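# Flip the gripper housing and return it to its tray

## Task

Turn the loose gripper housing over so it is upside down and set it back into its tray. Both halves of the housing must stay joined, and no part may stick out past the tray's open side by more than about a fingernail's width. The tray is free to move, so it must end up upright with all four feet on the raised bench top, none hanging more than half off an edge. Everything must stay in place on its own, not held by the robot. Finally, open the grippers and move the arms away.

## Robot and tools

ROBOT AND FRAME
There are two arms, left_arm and right_arm. They face each other across the table, and left_arm's base is on the +y side. The names are labels only and do not match the left or right side of any image. All reported positions use one world frame: the origin is at the table centre, +z points up, and the table surface is at z = +0.020 m. Positions are in metres and orientations are wxyz quaternions. Each gripper's fingers point along its own +x axis and close along its y axis. The reported end_effector_position is the point between the finger pads, 3 to 4 cm back from the tips. This reading can be off, more so when the arm is stretched out.

execute_actions
The argument actions is a list holding no item or exactly one item. Add "pictures": true or false to choose whether camera images come back; by default they do.
- Empty list {"actions": []}: sends nothing and returns the current state.
- Move {"rows": [...], "steps": n}: n is 1 to 15 control steps of 1/30 s each, and 15 if left out. There are 1 to 15 rows. Each row is used for one step, and if there are fewer rows than steps the last row is repeated.
- Wait {"steps": n}: no rows and n up to 300. It returns once n steps have gone by since the previous result, and your own thinking time counts toward them.
A refused call sends nothing to the robot.

ROW LAYOUT
Every row is one flat list of 14 numbers for both arms, even if only one arm moves. Numbers 1 to 6 are left_arm's joints in this order: waist, shoulder, elbow, wrist pitch, wrist yaw, wrist roll. Number 7 is left_arm's opening. Numbers 8 to 14 are the same seven values for right_arm. The joint values are absolute target angles in radians, the same quantity shown under Joint positions, not offsets. Stated ranges: waist -3.054 to 3.054, shoulder 0.000 to 3.142, elbow 0.000 to 2.356, wrist pitch -1.571 to 1.571, wrist yaw -1.571 to 1.571, wrist roll -3.142 to 3.142. A call is refused if any target goes more than 0.010 rad beyond a range end and is also further out than that joint's last reported angle. The true ends may differ from these by up to 0.010 rad. A target beyond the true end is cut to the end, and the result then says "joint sent to its limit". That note may refer to an earlier action that is still running. If the note is missing, that does not prove the joint has room left.
The opening is an absolute command from -1 to 1. +1 is fully open, and empty fingers meet near -0.80, so values below that close no further. Going from fully open to closed takes at least about 0.5 s.

HOW MOTION BEHAVES
The joints move at limited speed. On each step, a joint's target is kept within a fixed distance of its measured angle: 0.211 rad for the waist, shoulder and elbow, 0.213 for wrist pitch, 0.267 for wrist yaw and 0.228 for wrist roll. If the targets would put a gripper more than 70 mm from where it now is, all of that arm's targets are pulled back toward the current angles. Friction can leave a joint short of its target, especially at long reach, and very small changes may not happen at all. Check Joint positions after each move. Between calls, the arms keep heading for the last row you sent. They stop once everything has nearly stopped moving (slow or blocked motion still counts as moving) or once a step is HELD. After that only a new action moves them further, though fingers that are still opening or closing carry on.

GRIPPING
grip_measured is the measured finger opening on the same -1 to 1 scale as the command. Each gripper's reading may be off by about 1 mm, by a fixed amount for the whole scene. While squeezing something hard, the reading can be up to 0.061 narrower than the pads really are. To keep hold of a part, command about 0.07 below grip_measured, or less than that for a lighter grip. Parts thinner than about 3 mm get proportionally less force. Each pad pushes at most about 34 to 49 N and can spike harder on first contact. Outside forces may briefly pull on a held part or shove loose objects.

RESULT LINES
- State line, `left_arm: …` | `right_arm: …`: gripper position, quaternion and linear and angular velocity.
- Joint positions / Joint velocities: for each arm, six joints (rad, rad/s), then the gap between the pads (m, m/s; 0.088 when fully open).
- Joint torques: the total output of each drive, which is nonzero even in free air. It has a fixed offset and scale per arm, plus noise. External joint torques: an estimate of outside load, including friction and any held weight, or "no reading".
- "joint command not followed": a clearance check changed or blocked joint targets on some steps, and the rest of the row still ran. HELD marks steps on which all or part of your row was not sent.
- TORQUE FAULT: contact load on a joint reached its limit, so that arm stops for 10 s and drops the rest of the call. Limits in N m: waist 17.2, shoulder 21.3, elbow 21.3, wrist pitch 5.61, wrist yaw 5.59, wrist roll 5.24. Held weight counts toward them.
- MOTOR HOT appears from 50 °C. At 95 °C an OVER-TEMPERATURE FAULT holds the arm. If it has not cooled within 30 to 60 s, the arm and its gripper lose power and go limp. Holding loads heats the motors, even while you are thinking.

CAMERAS
cam_high is fixed overhead. cam_left_wrist and cam_right_wrist ride on the hands. All three images are 504x504. The calibration (K, distortion D, T_world_to_cam) maps world points to pixels. It may be slightly off, and a result lists any camera whose numbers changed. zoom_image takes camera (one of the three names) and region [x0, y0, x1, y1] in that camera's pixels, with (0, 0) at the top left and at most 504 by 504. It returns a closer view of the latest image.

finished_scene
Pass scene, the number of the scene you are in. Replying without any tool call also ends the run.

AVOID
Do not let anything fall or get pushed off the table. Do not let the arms hit or press against each other. Avoid drops, slips, slamming and forceful pushing, and keep the tray flat on its feet.

Each tool is called after "Request:" in YAML: its name, and indented under it one key for each argument.

## Session

Request:
execute_actions:
  actions: []

Scene clock: 0.00 s of 5467.00 s.
left_arm: end_effector_position=(+0.3586, +0.2711, +0.2216) grip_measured=+1.000 end_effector_quat_wxyz=(-0.564, +0.613, -0.547, +0.087) end_effector_velocity=(-0.002, +0.001, -0.004) end_effector_angular_velocity=(+0.006, +0.015, +0.007) | right_arm: end_effector_position=(+0.0666, -0.1828, +0.3761) grip_measured=+0.980 end_effector_quat_wxyz=(+0.728, -0.176, +0.205, +0.631) end_effector_velocity=(+0.002, -0.001, -0.003) end_effector_angular_velocity=(-0.012, +0.005, -0.013)
Joint positions: left_arm=[ 1.256  1.098  0.351  0.072  0.618 -1.555  0.088] | right_arm=[-0.042  0.848  0.945 -0.646 -0.076 -0.043  0.087]
Joint velocities: left_arm=[-0.002 -0.002 -0.007 -0.007 -0.007 -0.007  0.   ] | right_arm=[-0.002  0.002 -0.002 -0.007  0.007  0.007 -0.   ]
Joint torques (N m, as the arm reports them, + toward a larger angle): no reading
External joint torques (N m, as the arm's controller estimates them; a push from outside toward a larger angle lowers the number): no reading
Motor temperatures (°C, as the motors report them): left_arm=[22 23 23 24 24 21] | right_arm=[22 24 21 23 24 22]
Heat: left arm: hottest wrist pitch 24 °C (+0.0 °C/min); right arm: hottest shoulder 24 °C (+0.0 °C/min).

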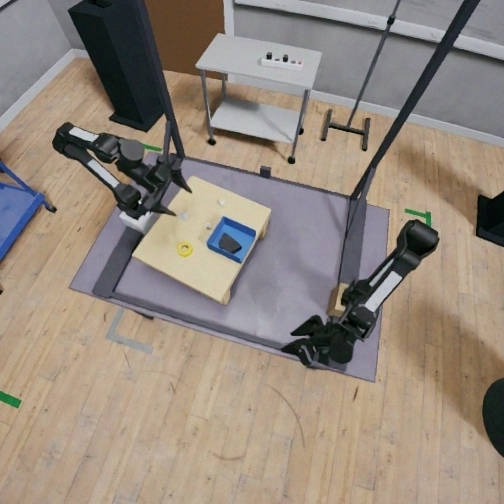

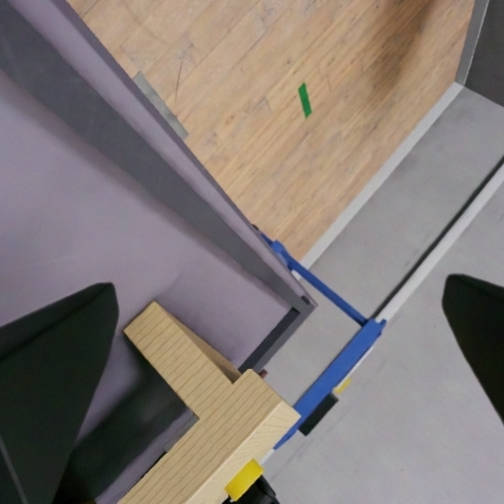

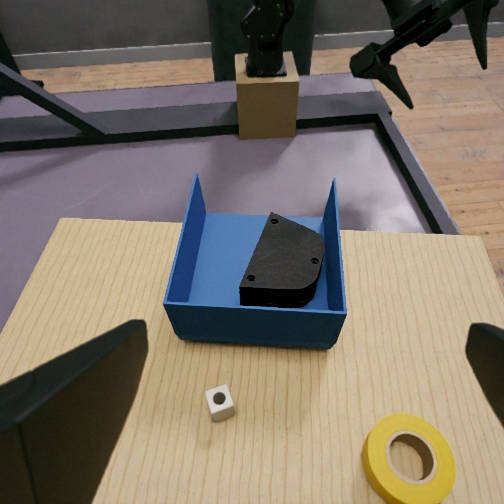

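Request:
execute_actions:
  actions:
    - {"rows":[[0,0.3,0.0,0.1,0,0,1,-0.042,0.848,0.945,-0.646,-0.076,-0.043,1]]}
  pictures: false

Request:
execute_actions:
  actions:
    - {"steps":60}

Scene clock: 19.33 s of 5467.00 s.
left_arm: end_effector_position=(+0.3242, +0.2707, +0.1976) grip_measured=+1.000 end_effector_quat_wxyz=(-0.667, +0.522, -0.515, +0.132) end_effector_velocity=(-0.004, -0.001, -0.003) end_effector_angular_velocity=(-0.007, +0.028, -0.001) | right_arm: end_effector_position=(+0.0666, -0.1828, +0.3761) grip_measured=+0.980 end_effector_quat_wxyz=(+0.728, -0.176, +0.205, +0.631) end_effector_velocity=(-0.000, +0.000, +0.001) end_effector_angular_velocity=(+0.005, -0.017, +0.015)
Joint positions: left_arm=[ 1.092  0.933  0.2    0.091  0.408 -1.374  0.088] | right_arm=[-0.042  0.848  0.945 -0.646 -0.076 -0.043  0.087]
Joint velocities: left_arm=[-0.007 -0.002 -0.007 -0.007  0.007 -0.022  0.   ] | right_arm=[-0.002 -0.002 -0.002  0.007 -0.007 -0.022  0.   ]
Joint torques (N m, as the arm reports them, + toward a larger angle): left_arm=[ 0.18 -1.76  5.51  1.58  0.04 -0.08] | right_arm=[ 0.06 -2.67  6.63  1.93 -0.01  0.02]
External joint torques (N m, as the arm's controller estimates them; a push from outside toward a larger angle lowers the number): left_arm=[ 0.2  -0.13 -0.41  0.21 -0.11 -0.12] | right_arm=[ 0.07 -0.87 -0.32  0.2   0.02  0.01]
Motor temperatures (°C, as the motors report them): left_arm=[22 23 25 25 24 21] | right_arm=[22 24 24 26 24 22]
Heat: left arm: hottest elbow 25 °C (+3.1 °C/min); right arm: hottest wrist pitch 26 °C (+6.2 °C/min).
A step of this action was HELD (marked below), so the robot has no last target. An arm can still carry out its HELD step.
Steps of this call (steps 1 to 90: nothing new was sent; then 15.83 s passed at rest; steps 91 to 105: all 15 steps of this action). Readings (joint positions):
91: left_arm=[1.236 1.077 0.331 0.083 0.573 -1.526] | right_arm=[-0.042 0.848 0.945 -0.646 -0.076 -0.043]
92: left_arm=[1.191 1.033 0.296 0.091 0.512 -1.474] | right_arm=[-0.042 0.848 0.945 -0.646 -0.076 -0.043]
94: left_arm=[1.095 0.932 0.208 0.091 0.406 -1.378] | right_arm=[-0.042 0.848 0.945 -0.646 -0.076 -0.043]
95: left_arm=[1.082 0.921 0.193 0.078 0.410 -1.374] | right_arm=[-0.042 0.848 0.945 -0.646 -0.076 -0.043] HELD
96: left_arm=[1.084 0.928 0.189 0.076 0.409 -1.374] | right_arm=[-0.042 0.848 0.945 -0.646 -0.076 -0.043] HELD
97: left_arm=[1.088 0.934 0.189 0.083 0.408 -1.374] | right_arm=[-0.042 0.848 0.945 -0.646 -0.076 -0.043] HELD
98: left_arm=[1.090 0.933 0.192 0.090 0.408 -1.374] | right_arm=[-0.042 0.848 0.945 -0.646 -0.076 -0.043] HELD
99: left_arm=[1.091 0.933 0.197 0.091 0.408 -1.374] | right_arm=[-0.042 0.848 0.945 -0.646 -0.076 -0.043] HELD
100: left_arm=[1.091 0.933 0.200 0.091 0.408 -1.374] | right_arm=[-0.042 0.848 0.945 -0.646 -0.076 -0.043] HELD
101: left_arm=[1.092 0.933 0.200 0.091 0.408 -1.374] | right_arm=[-0.042 0.848 0.945 -0.646 -0.076 -0.043] HELD
102: left_arm=[1.092 0.933 0.200 0.091 0.408 -1.374] | right_arm=[-0.042 0.848 0.945 -0.646 -0.076 -0.043] HELD
103: left_arm=[1.092 0.933 0.200 0.091 0.408 -1.374] | right_arm=[-0.042 0.848 0.945 -0.646 -0.076 -0.043] HELD
104: left_arm=[1.092 0.933 0.200 0.091 0.408 -1.374] | right_arm=[-0.042 0.848 0.945 -0.646 -0.076 -0.043] HELD
105: the state above HELD
joint command not followed: on one or more control steps a check withheld the commanded joint targets of the left arm, and it was not sent them on those steps. On the call's last step the targets were still withheld.
cause: the commanded joint targets would bring two parts of the arm too close to each other (joints 3 (elbow) to 5 (wrist yaw) lie between them); next, command targets that bring no two parts of the arm closer together.

Scene clock: 21.33 s of 5467.00 s.
left_arm: end_effector_position=(+0.3242, +0.2707, +0.1976) grip_measured=+1.000 end_effector_quat_wxyz=(-0.667, +0.522, -0.515, +0.132) end_effector_velocity=(-0.003, -0.000, -0.002) end_effector_angular_velocity=(+0.002, +0.022, -0.004) | right_arm: end_effector_position=(+0.0666, -0.1828, +0.3761) grip_measured=+0.980 end_effector_quat_wxyz=(+0.728, -0.176, +0.205, +0.631) end_effector_velocity=(+0.001, +0.000, +0.003) end_effector_angular_velocity=(+0.010, -0.013, -0.000)
Joint positions: left_arm=[ 1.092  0.933  0.2    0.091  0.408 -1.374  0.088] | right_arm=[-0.042  0.848  0.945 -0.646 -0.076 -0.043  0.087]
Joint velocities: left_arm=[-0.002 -0.002  0.002 -0.022  0.007 -0.007  0.   ] | right_arm=[ 0.002 -0.002  0.002  0.007  0.007 -0.007 -0.   ]
Joint torques (N m, as the arm reports them, + toward a larger angle): left_arm=[ 0.23 -1.9   5.22  1.61  0.03 -0.09] | right_arm=[ 0.03 -2.65  6.63  1.93  0.    0.02]
External joint torques (N m, as the arm's controller estimates them; a push from outside toward a larger angle lowers the number): left_arm=[ 0.24 -0.24 -0.75  0.23 -0.13 -0.14] | right_arm=[ 0.04 -0.88 -0.33  0.19  0.03  0.01]
Motor temperatures (°C, as the motors report them): left_arm=[22 23 25 25 24 21] | right_arm=[22 24 24 27 24 22]
Heat: left arm: hottest elbow 25 °C (+2.8 °C/min); right arm: hottest wrist pitch 27 °C (+8.4 °C/min).
Steps of this call (steps 1 to 60: nothing new was sent). Readings (joint positions):
1: left_arm=[1.092 0.933 0.200 0.091 0.408 -1.374] | right_arm=[-0.042 0.848 0.945 -0.646 -0.076 -0.043]
2: left_arm=[1.092 0.933 0.200 0.091 0.408 -1.374] | right_arm=[-0.042 0.848 0.945 -0.646 -0.076 -0.043]
4: left_arm=[1.092 0.933 0.200 0.091 0.408 -1.374] | right_arm=[-0.042 0.848 0.945 -0.646 -0.076 -0.043]
8: left_arm=[1.092 0.933 0.200 0.091 0.408 -1.374] | right_arm=[-0.042 0.848 0.945 -0.646 -0.076 -0.043]
60: the state above
camera_calibration (this result's frames):
cam_left_wrist: T_world_to_cam=[[0.333988, -0.406817, 0.850266, -0.154402], [-0.937399, -0.237787, 0.254443, 0.343584], [0.0986707, -0.882019, -0.460768, 0.376239], [0, 0, 0, 1]] pos_world=[0.33652, 0.350737, 0.217219]

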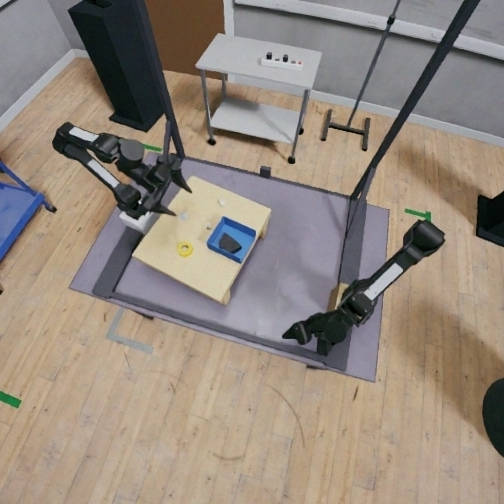

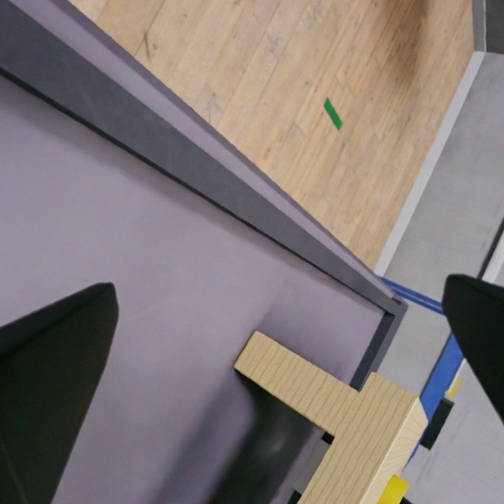

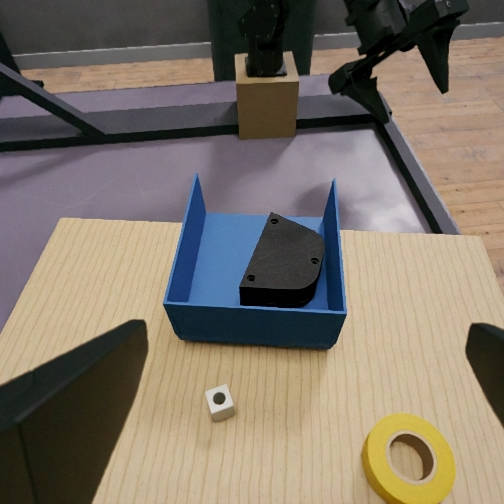

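Request:
execute_actions:
  actions:
    - {"rows":[[0,0.8,0.3,0.5,0,0,1,-0.042,0.848,0.945,-0.646,-0.076,-0.043,1]]}
  pictures: false

Request:
execute_actions:
  actions:
    - {"steps":45}

Scene clock: 23.93 s of 5467.00 s.
left_arm: end_effector_position=(+0.3387, +0.2400, +0.2731) grip_measured=+1.000 end_effector_quat_wxyz=(+0.765, -0.461, +0.359, -0.271) end_effector_velocity=(-0.019, -0.091, +0.205) end_effector_angular_velocity=(-0.057, -1.206, -0.206) | right_arm: end_effector_position=(+0.0666, -0.1828, +0.3761) grip_measured=+0.980 end_effector_quat_wxyz=(+0.728, -0.176, +0.205, +0.631) end_effector_velocity=(-0.001, -0.001, -0.004) end_effector_angular_velocity=(-0.010, +0.013, +0.000)
Joint positions: left_arm=[ 0.903  0.848  0.255  0.284  0.17  -1.178  0.088] | right_arm=[-0.042  0.848  0.945 -0.646 -0.076 -0.043  0.087]
Joint velocities: left_arm=[-0.589 -0.168  0.11   0.564 -0.593  0.608  0.   ] | right_arm=[-0.002 -0.002 -0.007 -0.007 -0.007  0.007 -0.   ]
Joint torques (N m, as the arm reports them, + toward a larger angle): left_arm=[-0.48 -2.52  6.31  2.16 -0.13  0.25] | right_arm=[ 0.09 -2.67  6.65  1.92 -0.03  0.02]
External joint torques (N m, as the arm's controller estimates them; a push from outside toward a larger angle lowers the number): left_arm=[-0.41 -0.81 -0.15  0.53 -0.17  0.2 ] | right_arm=[ 0.09 -0.95 -0.19  0.22  0.01  0.  ]
Motor temperatures (°C, as the motors report them): left_arm=[22 23 26 26 24 21] | right_arm=[22 24 24 27 24 22]
Heat: left arm: hottest elbow 26 °C (+5.0 °C/min); right arm: hottest wrist pitch 27 °C (+7.5 °C/min).
Steps of this call (steps 1 to 63: nothing new was sent; steps 64 to 78: all 15 steps of this action). Readings (joint positions):
64: left_arm=[1.092 0.933 0.200 0.091 0.408 -1.374] | right_arm=[-0.042 0.848 0.945 -0.646 -0.076 -0.043]
65: left_arm=[1.091 0.932 0.200 0.092 0.404 -1.374] | right_arm=[-0.042 0.848 0.945 -0.646 -0.076 -0.043]
67: left_arm=[1.080 0.928 0.201 0.103 0.387 -1.367] | right_arm=[-0.042 0.848 0.945 -0.646 -0.076 -0.043]
71: left_arm=[1.030 0.900 0.216 0.155 0.322 -1.312] | right_arm=[-0.042 0.848 0.945 -0.646 -0.076 -0.043]
78: the state above

Scene clock: 25.43 s of 5467.00 s.
left_arm: end_effector_position=(+0.1362, +0.1510, +0.3439) grip_measured=+1.000 end_effector_quat_wxyz=(+0.701, -0.058, +0.075, -0.707) end_effector_velocity=(-0.064, +0.002, +0.003) end_effector_angular_velocity=(-0.020, -0.755, -0.222) | right_arm: end_effector_position=(+0.0666, -0.1828, +0.3761) grip_measured=+0.980 end_effector_quat_wxyz=(+0.728, -0.176, +0.205, +0.631) end_effector_velocity=(-0.001, -0.002, +0.002) end_effector_angular_velocity=(+0.002, -0.003, +0.008)
Joint positions: left_arm=[ 0.045  0.805  0.286  0.496  0.005 -0.188  0.088] | right_arm=[-0.042  0.848  0.945 -0.646 -0.076 -0.043  0.087]
Joint velocities: left_arm=[-0.227 -0.007 -0.002  0.007 -0.022  0.755  0.   ] | right_arm=[-0.002 -0.007  0.002 -0.007 -0.007 -0.007 -0.   ]
Joint torques (N m, as the arm reports them, + toward a larger angle): left_arm=[-0.25 -2.71  6.51  2.25 -0.17  0.18] | right_arm=[ 0.03 -2.63  6.59  1.93 -0.01  0.01]
External joint torques (N m, as the arm's controller estimates them; a push from outside toward a larger angle lowers the number): left_arm=[-0.32 -1.   -0.22  0.51 -0.14  0.16] | right_arm=[ 0.05 -0.8  -0.38  0.2   0.02  0.  ]
Motor temperatures (°C, as the motors report them): left_arm=[22 23 26 26 24 21] | right_arm=[22 24 25 27 24 22]
Heat: left arm: hottest elbow 26 °C (+4.7 °C/min); right arm: hottest wrist pitch 27 °C (+7.1 °C/min).
Steps of this call (steps 1 to 45: the robot went on to your last target). Readings (joint positions):
1: left_arm=[0.883 0.843 0.258 0.304 0.151 -1.157] | right_arm=[-0.042 0.848 0.945 -0.646 -0.076 -0.043]
2: left_arm=[0.863 0.839 0.262 0.323 0.133 -1.136] | right_arm=[-0.042 0.848 0.945 -0.646 -0.076 -0.043]
4: left_arm=[0.823 0.830 0.268 0.360 0.103 -1.094] | right_arm=[-0.042 0.848 0.945 -0.646 -0.076 -0.043]
8: left_arm=[0.742 0.819 0.277 0.416 0.060 -1.008] | right_arm=[-0.042 0.848 0.945 -0.646 -0.076 -0.043]
45: the state above
camera_calibration (this result's frames):
cam_left_wrist: T_world_to_cam=[[-0.984571, 0.0381556, 0.170777, 0.0813827], [-0.141705, 0.398738, -0.906051, 0.296281], [-0.102666, -0.916271, -0.387178, 0.363848], [0, 0, 0, 1]] pos_world=[0.159467, 0.212139, 0.395421]

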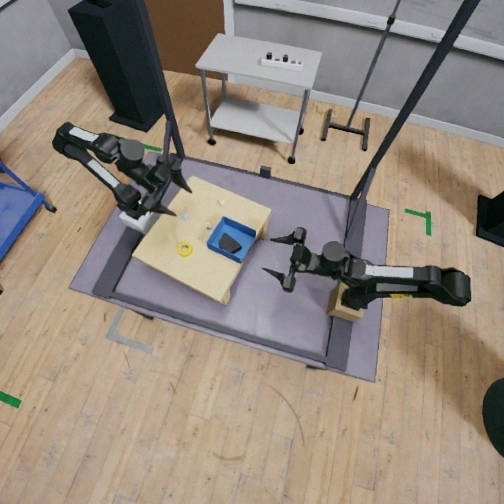

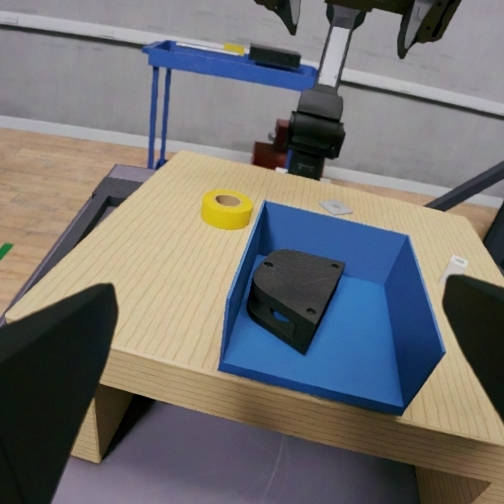

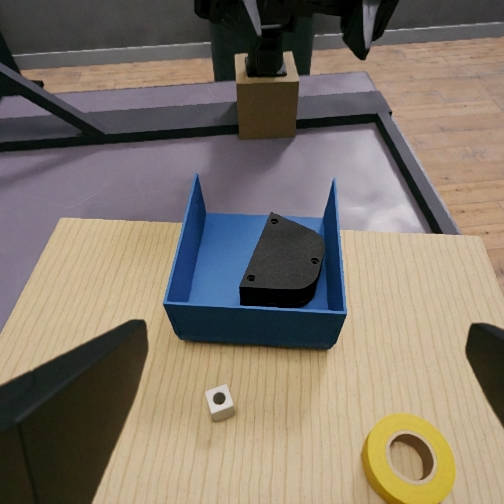

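Request:
execute_actions:
  actions:
    - {"rows":[[-0.08,1.5,0.3,1.2,0,0,1,-0.042,0.848,0.945,-0.646,-0.076,-0.043,1]]}
  pictures: false

Request:
execute_actions:
  actions:
    - {"steps":50}

Scene clock: 35.97 s of 5467.00 s.
left_arm: end_effector_position=(+0.0939, +0.0928, +0.2922) grip_measured=+1.000 end_effector_quat_wxyz=(+0.662, +0.000, +0.005, -0.750) end_effector_velocity=(-0.009, -0.043, -0.125) end_effector_angular_velocity=(+0.190, -0.032, -0.005) | right_arm: end_effector_position=(+0.0666, -0.1828, +0.3761) grip_measured=+0.980 end_effector_quat_wxyz=(+0.728, -0.176, +0.205, +0.631) end_effector_velocity=(+0.004, -0.002, -0.002) end_effector_angular_velocity=(-0.011, -0.016, -0.017)
Joint positions: left_arm=[-0.075  1.422  0.296  1.119 -0.002 -0.007  0.088] | right_arm=[-0.042  0.848  0.945 -0.646 -0.076 -0.043  0.087]
Joint velocities: left_arm=[-0.012  0.681 -0.002  0.491 -0.007  0.007  0.   ] | right_arm=[-0.002 -0.002 -0.002 -0.007  0.022 -0.007 -0.   ]
Joint torques (N m, as the arm reports them, + toward a larger angle): left_arm=[-0.38 -4.74  3.82  2.62  0.    0.17] | right_arm=[ 0.03 -2.67  6.61  1.93 -0.02  0.02]
External joint torques (N m, as the arm's controller estimates them; a push from outside toward a larger angle lowers the number): left_arm=[-0.37 -0.05 -1.52  0.59  0.    0.16] | right_arm=[ 0.06 -0.9  -0.3   0.21  0.    0.01]
Motor temperatures (°C, as the motors report them): left_arm=[22 23 27 28 24 21] | right_arm=[22 24 26 28 24 22]
Heat: left arm: hottest wrist pitch 28 °C (+6.7 °C/min); right arm: hottest wrist pitch 28 °C (+6.7 °C/min).
Steps of this call (steps 1 to 30: the robot went on to your last target; steps 31 to 90: nothing new was sent; then 7.03 s passed at rest; steps 91 to 105: all 15 steps of this action). Readings (joint positions):
91: left_arm=[-0.004 0.827 0.286 0.529 -0.001 -0.007] | right_arm=[-0.042 0.848 0.945 -0.646 -0.076 -0.043]
92: left_arm=[-0.021 0.867 0.288 0.582 -0.002 -0.007] | right_arm=[-0.042 0.848 0.945 -0.646 -0.076 -0.043]
94: left_arm=[-0.048 0.961 0.296 0.672 -0.002 -0.007] | right_arm=[-0.042 0.848 0.945 -0.646 -0.076 -0.043]
98: left_arm=[-0.068 1.142 0.296 0.853 -0.002 -0.007] | right_arm=[-0.042 0.848 0.945 -0.646 -0.076 -0.043]
105: the state above

Scene clock: 37.63 s of 5467.00 s.
left_arm: end_effector_position=(+0.0928, +0.0885, +0.2842) grip_measured=+1.000 end_effector_quat_wxyz=(+0.661, -0.001, +0.003, -0.750) end_effector_velocity=(+0.004, +0.000, -0.002) end_effector_angular_velocity=(+0.008, +0.006, +0.024) | right_arm: end_effector_position=(+0.0666, -0.1828, +0.3761) grip_measured=+0.980 end_effector_quat_wxyz=(+0.728, -0.176, +0.205, +0.631) end_effector_velocity=(-0.001, -0.003, -0.004) end_effector_angular_velocity=(-0.023, -0.010, +0.015)
Joint positions: left_arm=[-0.077  1.495  0.296  1.196 -0.002 -0.007  0.088] | right_arm=[-0.042  0.848  0.945 -0.646 -0.076 -0.043  0.087]
Joint velocities: left_arm=[ 0.002 -0.002 -0.002 -0.007 -0.022 -0.007  0.   ] | right_arm=[-0.002 -0.002 -0.002 -0.022 -0.007 -0.022 -0.   ]
Joint torques (N m, as the arm reports them, + toward a larger angle): left_arm=[-0.53 -4.1   3.84  2.24  0.02  0.16] | right_arm=[-0.03 -2.61  6.64  1.93 -0.01  0.01]
External joint torques (N m, as the arm's controller estimates them; a push from outside toward a larger angle lowers the number): left_arm=[-0.55  0.1  -0.91  0.51  0.03  0.16] | right_arm=[-0.03 -0.87 -0.19  0.24  0.03  0.  ]
Motor temperatures (°C, as the motors report them): left_arm=[22 23 27 28 24 21] | right_arm=[22 24 26 28 24 22]
Heat: left arm: hottest wrist pitch 28 °C (+6.4 °C/min); right arm: hottest wrist pitch 28 °C (+6.4 °C/min).
Steps of this call (steps 1 to 30: the robot went on to your last target; steps 31 to 50: nothing new was sent). Readings (joint positions):
1: left_arm=[-0.076 1.441 0.296 1.136 -0.002 -0.007] | right_arm=[-0.042 0.848 0.945 -0.646 -0.076 -0.043]
2: left_arm=[-0.076 1.455 0.296 1.151 -0.002 -0.007] | right_arm=[-0.042 0.848 0.945 -0.646 -0.076 -0.043]
4: left_arm=[-0.077 1.470 0.296 1.171 -0.002 -0.007] | right_arm=[-0.042 0.848 0.945 -0.646 -0.076 -0.043]
8: left_arm=[-0.077 1.486 0.296 1.187 -0.002 -0.007] | right_arm=[-0.042 0.848 0.945 -0.646 -0.076 -0.043]
50: the state above
All arms were judged still, so your last target was given up. Only a new action makes them travel on or press farther. Fingers that are still opening or closing keep moving.
camera_calibration (this result's frames):
cam_left_wrist: T_world_to_cam=[[-0.987581, 0.15678, -0.0102066, 0.092377], [0.0688003, 0.373149, -0.925217, 0.249182], [-0.141247, -0.914428, -0.379302, 0.280189], [0, 0, 0, 1]] pos_world=[0.113662, 0.148747, 0.337767]

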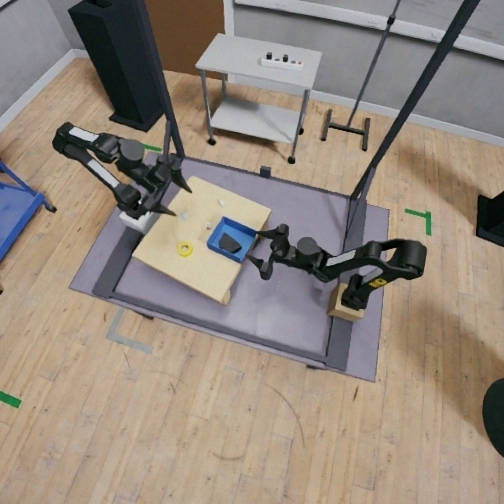

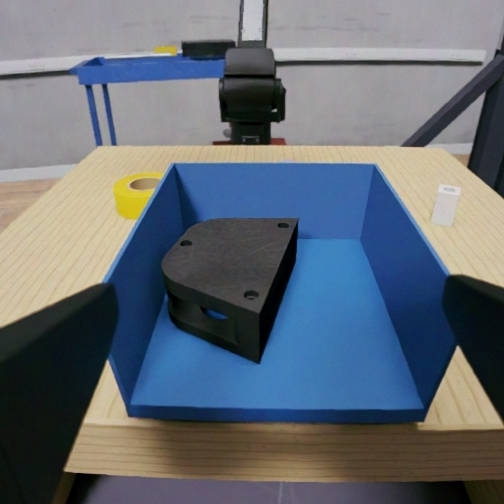

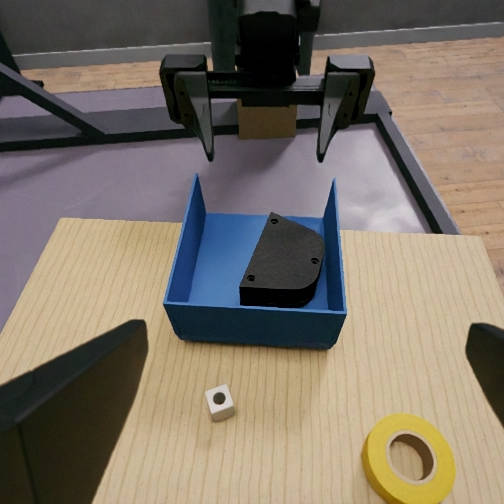

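Request:
execute_actions:
  actions:
    - {"rows":[[-0.07,1.845,0.3,1.545,0,0,0.65,-0.042,0.848,0.945,-0.646,-0.076,-0.043,1]]}
  pictures: false

Request:
execute_actions:
  actions:
    - {"steps":30}

Scene clock: 53.37 s of 5467.00 s.
left_arm: end_effector_position=(+0.0925, +0.0751, +0.2417) grip_measured=+0.660 end_effector_quat_wxyz=(+0.663, -0.004, +0.001, -0.749) end_effector_velocity=(-0.002, -0.000, -0.013) end_effector_angular_velocity=(+0.013, +0.006, -0.010) | right_arm: end_effector_position=(+0.0666, -0.1828, +0.3761) grip_measured=+0.980 end_effector_quat_wxyz=(+0.728, -0.176, +0.205, +0.631) end_effector_velocity=(-0.001, -0.001, -0.002) end_effector_angular_velocity=(-0.007, -0.001, +0.008)
Joint positions: left_arm=[-0.073  1.83   0.302  1.532 -0.002 -0.007  0.071] | right_arm=[-0.042  0.848  0.945 -0.646 -0.076 -0.043  0.087]
Joint velocities: left_arm=[-0.002  0.076 -0.002  0.066  0.007 -0.007 -0.003] | right_arm=[-0.002 -0.002 -0.002 -0.007 -0.007 -0.007 -0.   ]
Joint torques (N m, as the arm reports them, + toward a larger angle): left_arm=[ 0.21 -4.87  1.84  2.29  0.07  0.18] | right_arm=[ 0.04 -2.68  6.59  1.93 -0.01  0.01]
External joint torques (N m, as the arm's controller estimates them; a push from outside toward a larger angle lowers the number): left_arm=[ 0.22  0.33 -1.45  0.52  0.06  0.17] | right_arm=[ 0.04 -0.9  -0.32  0.21  0.02  0.  ]
Motor temperatures (°C, as the motors report them): left_arm=[22 24 27 30 24 21] | right_arm=[22 24 27 29 24 22]
Heat: left arm: hottest wrist pitch 30 °C (+6.7 °C/min); right arm: hottest wrist pitch 29 °C (+5.6 °C/min).
Steps of this call (steps 1 to 90: nothing new was sent; then 12.23 s passed at rest; steps 91 to 105: all 15 steps of this action). Readings (joint positions):
91: left_arm=[-0.077 1.518 0.296 1.232 -0.002 -0.007] | right_arm=[-0.042 0.848 0.945 -0.646 -0.076 -0.043]
92: left_arm=[-0.077 1.559 0.298 1.288 -0.002 -0.007] | right_arm=[-0.042 0.848 0.945 -0.646 -0.076 -0.043]
94: left_arm=[-0.076 1.651 0.304 1.372 -0.002 -0.007] | right_arm=[-0.042 0.848 0.945 -0.646 -0.076 -0.043]
98: left_arm=[-0.074 1.782 0.302 1.478 -0.002 -0.007] | right_arm=[-0.042 0.848 0.945 -0.646 -0.076 -0.043]
105: the state above

Scene clock: 54.37 s of 5467.00 s.
left_arm: end_effector_position=(+0.0925, +0.0750, +0.2406) grip_measured=+0.652 end_effector_quat_wxyz=(+0.663, -0.004, +0.001, -0.749) end_effector_velocity=(+0.000, -0.001, +0.001) end_effector_angular_velocity=(-0.006, +0.008, +0.005) | right_arm: end_effector_position=(+0.0666, -0.1828, +0.3761) grip_measured=+0.980 end_effector_quat_wxyz=(+0.728, -0.176, +0.205, +0.631) end_effector_velocity=(-0.003, +0.001, -0.001) end_effector_angular_velocity=(+0.002, -0.008, +0.028)
Joint positions: left_arm=[-0.073  1.839  0.302  1.541 -0.002 -0.007  0.071] | right_arm=[-0.042  0.848  0.945 -0.646 -0.076 -0.043  0.087]
Joint velocities: left_arm=[-0.002  0.002  0.002  0.007 -0.007 -0.007  0.   ] | right_arm=[-0.002 -0.002 -0.007  0.007 -0.022 -0.022 -0.   ]
Joint torques (N m, as the arm reports them, + toward a larger angle): left_arm=[ 0.08 -4.84  2.07  2.23  0.04  0.21] | right_arm=[ 0.07 -2.66  6.64  1.92 -0.02  0.02]
External joint torques (N m, as the arm's controller estimates them; a push from outside toward a larger angle lowers the number): left_arm=[ 0.08  0.26 -1.14  0.51  0.04  0.2 ] | right_arm=[ 0.08 -0.92 -0.21  0.22  0.02  0.01]
Motor temperatures (°C, as the motors report them): left_arm=[22 24 27 30 24 21] | right_arm=[22 24 27 29 24 22]
Heat: left arm: hottest wrist pitch 30 °C (+6.6 °C/min); right arm: hottest wrist pitch 29 °C (+5.5 °C/min).
Steps of this call (steps 1 to 15: the robot went on to your last target; steps 16 to 30: nothing new was sent). Readings (joint positions):
1: left_arm=[-0.073 1.833 0.302 1.534 -0.002 -0.007] | right_arm=[-0.042 0.848 0.945 -0.646 -0.076 -0.043]
2: left_arm=[-0.073 1.834 0.302 1.536 -0.002 -0.007] | right_arm=[-0.042 0.848 0.945 -0.646 -0.076 -0.043]
4: left_arm=[-0.073 1.836 0.302 1.538 -0.002 -0.007] | right_arm=[-0.042 0.848 0.945 -0.646 -0.076 -0.043]
8: left_arm=[-0.073 1.838 0.302 1.540 -0.002 -0.007] | right_arm=[-0.042 0.848 0.945 -0.646 -0.076 -0.043]
30: the state above
All arms were judged still, so your last target was given up. Only a new action makes them travel on or press farther. Fingers that are still opening or closing keep moving.
camera_calibration (this result's frames):
cam_left_wrist: T_world_to_cam=[[-0.98818, 0.152942, -0.010411, 0.0941599], [0.0665906, 0.367096, -0.927796, 0.215157], [-0.138077, -0.917524, -0.372941, 0.24967], [0, 0, 0, 1]] pos_world=[0.113193, 0.135694, 0.293714]

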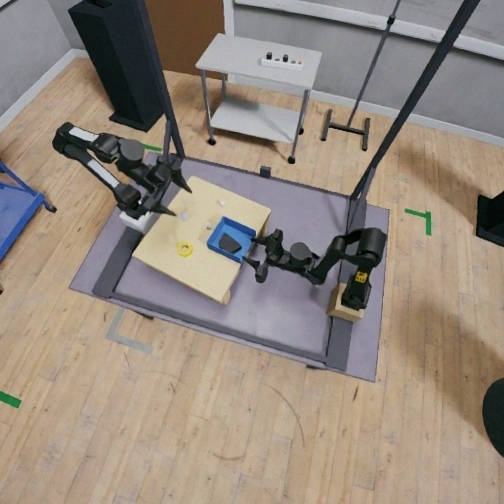

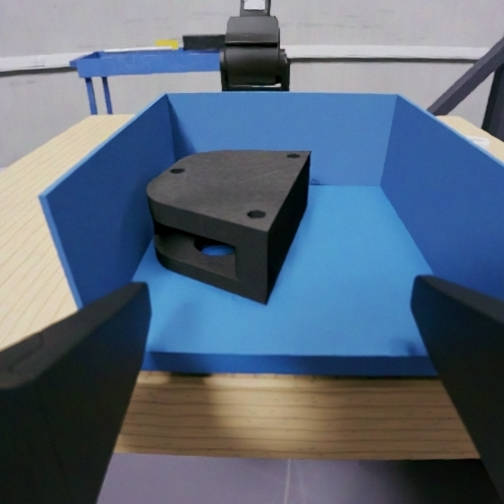

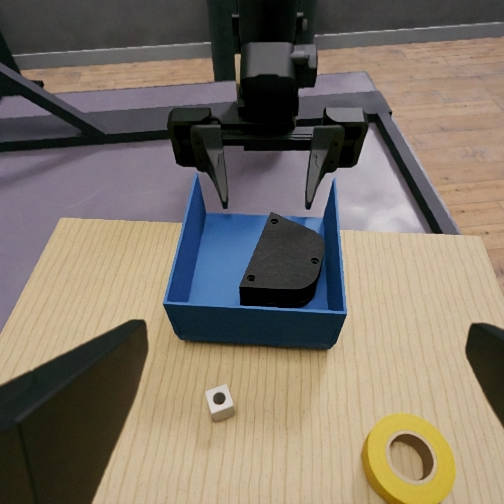

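Request:
execute_actions:
  actions:
    - {"rows":[[-0.05,1.845,0.3,1.545,0,1.571,0.3,-0.042,0.848,0.945,-0.646,-0.076,-0.043,-1]]}
  pictures: false

Request:
execute_actions:
  actions:
    - {"steps":40}
  pictures: false

Request:
execute_actions:
  actions:
    - {"rows":[[-0.05,1.937,0.34,1.571,0,1.571,0.3,-0.042,0.848,0.945,-0.646,-0.076,-0.043,-1]]}
  pictures: false

Request:
execute_actions:
  actions:
    - {"steps":20}

Scene clock: 64.57 s of 5467.00 s.
left_arm: end_effector_position=(+0.0987, +0.0742, +0.2448) grip_measured=+0.309 end_effector_quat_wxyz=(+0.631, +0.220, -0.260, -0.697) end_effector_velocity=(-0.002, -0.002, +0.018) end_effector_angular_velocity=(-0.206, -1.385, +0.021) | right_arm: end_effector_position=(+0.0666, -0.1828, +0.3761) grip_measured=-0.718 end_effector_quat_wxyz=(+0.728, -0.176, +0.205, +0.631) end_effector_velocity=(+0.001, -0.002, -0.004) end_effector_angular_velocity=(-0.012, +0.000, +0.003)
Joint positions: left_arm=[-0.055  1.838  0.303  1.557  0.002  0.695  0.054] | right_arm=[-0.042  0.848  0.945 -0.646 -0.076 -0.043  0.004]
Joint velocities: left_arm=[-0.002 -0.037  0.012  0.007  0.007  1.399 -0.003] | right_arm=[-0.007 -0.002 -0.007 -0.007 -0.007 -0.007 -0.175]
Joint torques (N m, as the arm reports them, + toward a larger angle): left_arm=[ 0.46 -4.62  1.98  0.95 -0.12  0.25] | right_arm=[ 0.02 -2.71  6.65  1.93 -0.01  0.02]
External joint torques (N m, as the arm's controller estimates them; a push from outside toward a larger angle lowers the number): left_arm=[ 0.45  0.43 -1.21 -0.74 -0.12  0.28] | right_arm=[ 0.03 -0.97 -0.2   0.23  0.02  0.01]
Motor temperatures (°C, as the motors report them): left_arm=[22 24 26 31 24 21] | right_arm=[22 24 27 30 24 22]
Heat: left arm: hottest wrist pitch 31 °C (+7.1 °C/min); right arm: hottest wrist pitch 30 °C (+6.0 °C/min).
Steps of this call (steps 1 to 90: nothing new was sent; then 6.70 s passed at rest; steps 91 to 105: all 15 steps of this action). Readings (joint positions):
91: left_arm=[-0.072 1.839 0.302 1.541 -0.002 0.026] | right_arm=[-0.042 0.848 0.945 -0.646 -0.076 -0.043]
92: left_arm=[-0.067 1.839 0.302 1.541 -0.002 0.078] | right_arm=[-0.042 0.848 0.945 -0.646 -0.076 -0.043]
94: left_arm=[-0.060 1.839 0.302 1.541 -0.002 0.174] | right_arm=[-0.042 0.848 0.945 -0.646 -0.076 -0.043]
98: left_arm=[-0.055 1.839 0.302 1.542 -0.002 0.366] | right_arm=[-0.042 0.848 0.945 -0.646 -0.076 -0.043]
105: the state above

Scene clock: 65.90 s of 5467.00 s.
left_arm: end_effector_position=(+0.0958, +0.0732, +0.2503) grip_measured=+0.301 end_effector_quat_wxyz=(+0.482, +0.456, -0.536, -0.522) end_effector_velocity=(+0.000, +0.000, -0.003) end_effector_angular_velocity=(+0.015, +0.021, +0.004) | right_arm: end_effector_position=(+0.0666, -0.1828, +0.3761) grip_measured=-0.818 end_effector_quat_wxyz=(+0.728, -0.176, +0.205, +0.631) end_effector_velocity=(+0.002, +0.000, +0.001) end_effector_angular_velocity=(+0.005, -0.012, -0.005)
Joint positions: left_arm=[-0.059  1.83   0.309  1.562  0.01   1.561  0.054] | right_arm=[-0.042  0.848  0.945 -0.646 -0.076 -0.043  0.   ]
Joint velocities: left_arm=[-0.002  0.002 -0.002 -0.007 -0.007 -0.022 -0.   ] | right_arm=[-0.002 -0.002 -0.002  0.007  0.007 -0.007  0.   ]
Joint torques (N m, as the arm reports them, + toward a larger angle): left_arm=[ 0.88 -3.93  1.41  0.61 -0.33  0.19] | right_arm=[ 0.09 -2.68  6.62  1.93 -0.02  0.01]
External joint torques (N m, as the arm's controller estimates them; a push from outside toward a larger angle lowers the number): left_arm=[ 0.88  1.17 -1.83 -1.1  -0.34  0.24] | right_arm=[ 0.12 -0.9  -0.32  0.2   0.    0.  ]
Motor temperatures (°C, as the motors report them): left_arm=[22 24 26 31 24 21] | right_arm=[22 24 27 30 24 22]
Heat: left arm: hottest wrist pitch 31 °C (+7.0 °C/min); right arm: hottest wrist pitch 30 °C (+6.0 °C/min).
Steps of this call (steps 1 to 40: the robot went on to your last target). Readings (joint positions):
1: left_arm=[-0.055 1.837 0.304 1.557 0.002 0.742] | right_arm=[-0.042 0.848 0.945 -0.646 -0.076 -0.043]
2: left_arm=[-0.055 1.836 0.304 1.558 0.002 0.789] | right_arm=[-0.042 0.848 0.945 -0.646 -0.076 -0.043]
4: left_arm=[-0.055 1.834 0.306 1.559 0.002 0.884] | right_arm=[-0.042 0.848 0.945 -0.646 -0.076 -0.043]
8: left_arm=[-0.055 1.833 0.308 1.561 0.003 1.074] | right_arm=[-0.042 0.848 0.945 -0.646 -0.076 -0.043]
40: the state above

Scene clock: 66.40 s of 5467.00 s.
left_arm: end_effector_position=(+0.0961, +0.0626, +0.2468) grip_measured=+0.299 end_effector_quat_wxyz=(+0.483, +0.458, -0.536, -0.519) end_effector_velocity=(+0.000, -0.001, -0.004) end_effector_angular_velocity=(+0.015, +0.021, +0.004) | right_arm: end_effector_position=(+0.0666, -0.1828, +0.3761) grip_measured=-0.818 end_effector_quat_wxyz=(+0.728, -0.176, +0.205, +0.631) end_effector_velocity=(-0.002, -0.001, -0.002) end_effector_angular_velocity=(-0.005, +0.012, +0.005)
Joint positions: left_arm=[-0.056  1.877  0.35   1.569  0.008  1.564  0.054] | right_arm=[-0.042  0.848  0.945 -0.646 -0.076 -0.043  0.   ]
Joint velocities: left_arm=[-0.002  0.007  0.002 -0.007 -0.007 -0.022  0.   ] | right_arm=[ 0.002 -0.002 -0.002 -0.007 -0.007  0.007  0.   ]
Joint torques (N m, as the arm reports them, + toward a larger angle): left_arm=[ 0.52  1.43  1.27  1.84 -0.24  0.12] | right_arm=[ 0.01 -2.65  6.55  1.92 -0.02  0.01]
External joint torques (N m, as the arm's controller estimates them; a push from outside toward a larger angle lowers the number): left_arm=[ 0.51  6.86 -1.94  0.12 -0.24  0.18] | right_arm=[-0.01 -0.92 -0.32  0.21  0.02  0.  ]
Motor temperatures (°C, as the motors report them): left_arm=[22 24 26 31 24 21] | right_arm=[22 24 27 30 24 22]
Heat: left arm: hottest wrist pitch 31 °C (+7.1 °C/min); right arm: hottest wrist pitch 30 °C (+5.1 °C/min).
joint sent to its limit (left arm) — the command would take joint 4 (wrist pitch) past its upper limit, so that joint was sent only as far as its limit.
Steps of this call (steps 1 to 15: all 15 steps of this action). Readings (joint positions):
1: left_arm=[-0.059 1.839 0.313 1.566 0.010 1.561] | right_arm=[-0.042 0.848 0.945 -0.646 -0.076 -0.043]
2: left_arm=[-0.059 1.849 0.319 1.569 0.010 1.563] | right_arm=[-0.042 0.848 0.945 -0.646 -0.076 -0.043]
4: left_arm=[-0.057 1.864 0.337 1.569 0.008 1.563] | right_arm=[-0.042 0.848 0.945 -0.646 -0.076 -0.043]
8: left_arm=[-0.056 1.873 0.345 1.569 0.008 1.564] | right_arm=[-0.042 0.848 0.945 -0.646 -0.076 -0.043]
15: the state above

Scene clock: 67.07 s of 5467.00 s.
left_arm: end_effector_position=(+0.0960, +0.0624, +0.2467) grip_measured=+0.299 end_effector_quat_wxyz=(+0.483, +0.458, -0.536, -0.519) end_effector_velocity=(+0.001, +0.001, -0.000) end_effector_angular_velocity=(-0.003, -0.006, +0.015) | right_arm: end_effector_position=(+0.0666, -0.1828, +0.3761) grip_measured=-0.818 end_effector_quat_wxyz=(+0.728, -0.176, +0.205, +0.631) end_effector_velocity=(-0.002, -0.001, -0.002) end_effector_angular_velocity=(-0.005, +0.007, +0.015)
Joint positions: left_arm=[-0.056  1.878  0.351  1.569  0.008  1.564  0.054] | right_arm=[-0.042  0.848  0.945 -0.646 -0.076 -0.043  0.   ]
Joint velocities: left_arm=[-0.007  0.002 -0.002  0.007 -0.022  0.007 -0.   ] | right_arm=[-0.007 -0.002 -0.002 -0.007 -0.022 -0.007  0.   ]
Joint torques (N m, as the arm reports them, + toward a larger angle): left_arm=[ 0.48  1.46  1.31  1.87 -0.3   0.13] | right_arm=[ 0.07 -2.65  6.57  1.93 -0.02  0.01]
External joint torques (N m, as the arm's controller estimates them; a push from outside toward a larger angle lowers the number): left_arm=[ 0.5   6.91 -1.93  0.15 -0.31  0.18] | right_arm=[ 0.08 -0.9  -0.29  0.23  0.02  0.  ]
Motor temperatures (°C, as the motors report them): left_arm=[22 24 26 31 24 21] | right_arm=[22 24 27 30 24 22]
Heat: left arm: hottest wrist pitch 31 °C (+7.1 °C/min); right arm: hottest wrist pitch 30 °C (+5.1 °C/min).
joint sent to its limit (left arm) — the command would take joint 4 (wrist pitch) past its upper limit, so that joint was sent only as far as its limit.
Steps of this call (steps 1 to 15: the robot went on to your last target; steps 16 to 20: nothing new was sent). Readings (joint positions):
1: left_arm=[-0.056 1.877 0.350 1.569 0.008 1.564] | right_arm=[-0.042 0.848 0.945 -0.646 -0.076 -0.043]
2: left_arm=[-0.056 1.878 0.351 1.569 0.008 1.564] | right_arm=[-0.042 0.848 0.945 -0.646 -0.076 -0.043]
4: left_arm=[-0.056 1.878 0.351 1.569 0.008 1.564] | right_arm=[-0.042 0.848 0.945 -0.646 -0.076 -0.043]
8: left_arm=[-0.056 1.878 0.351 1.569 0.008 1.564] | right_arm=[-0.042 0.848 0.945 -0.646 -0.076 -0.043]
20: the state above
All arms were judged still, so your last target was given up. Only a new action makes them travel on or press farther. Fingers that are still opening or closing keep moving.
camera_calibration (this result's frames):
cam_left_wrist: T_world_to_cam=[[0.00941266, -0.0120664, -0.999883, 0.258303], [0.963272, 0.268465, 0.00582822, -0.0851009], [0.268363, -0.963214, 0.0141502, 0.10924], [0, 0, 0, 1]] pos_world=[0.0502278, 0.131185, 0.257223]

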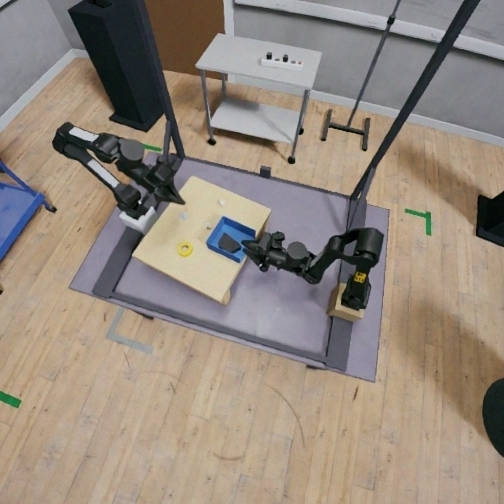

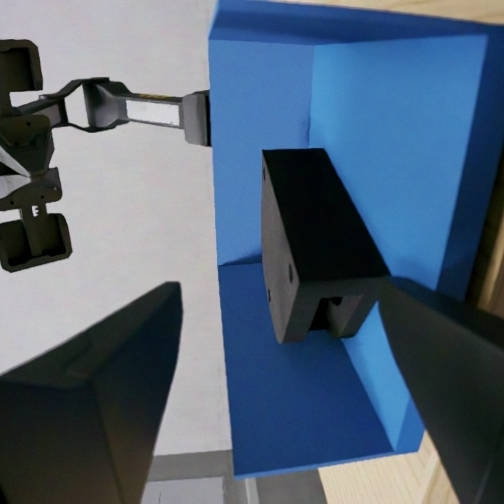

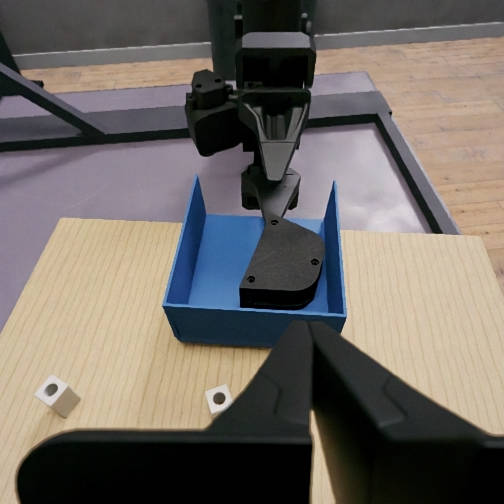

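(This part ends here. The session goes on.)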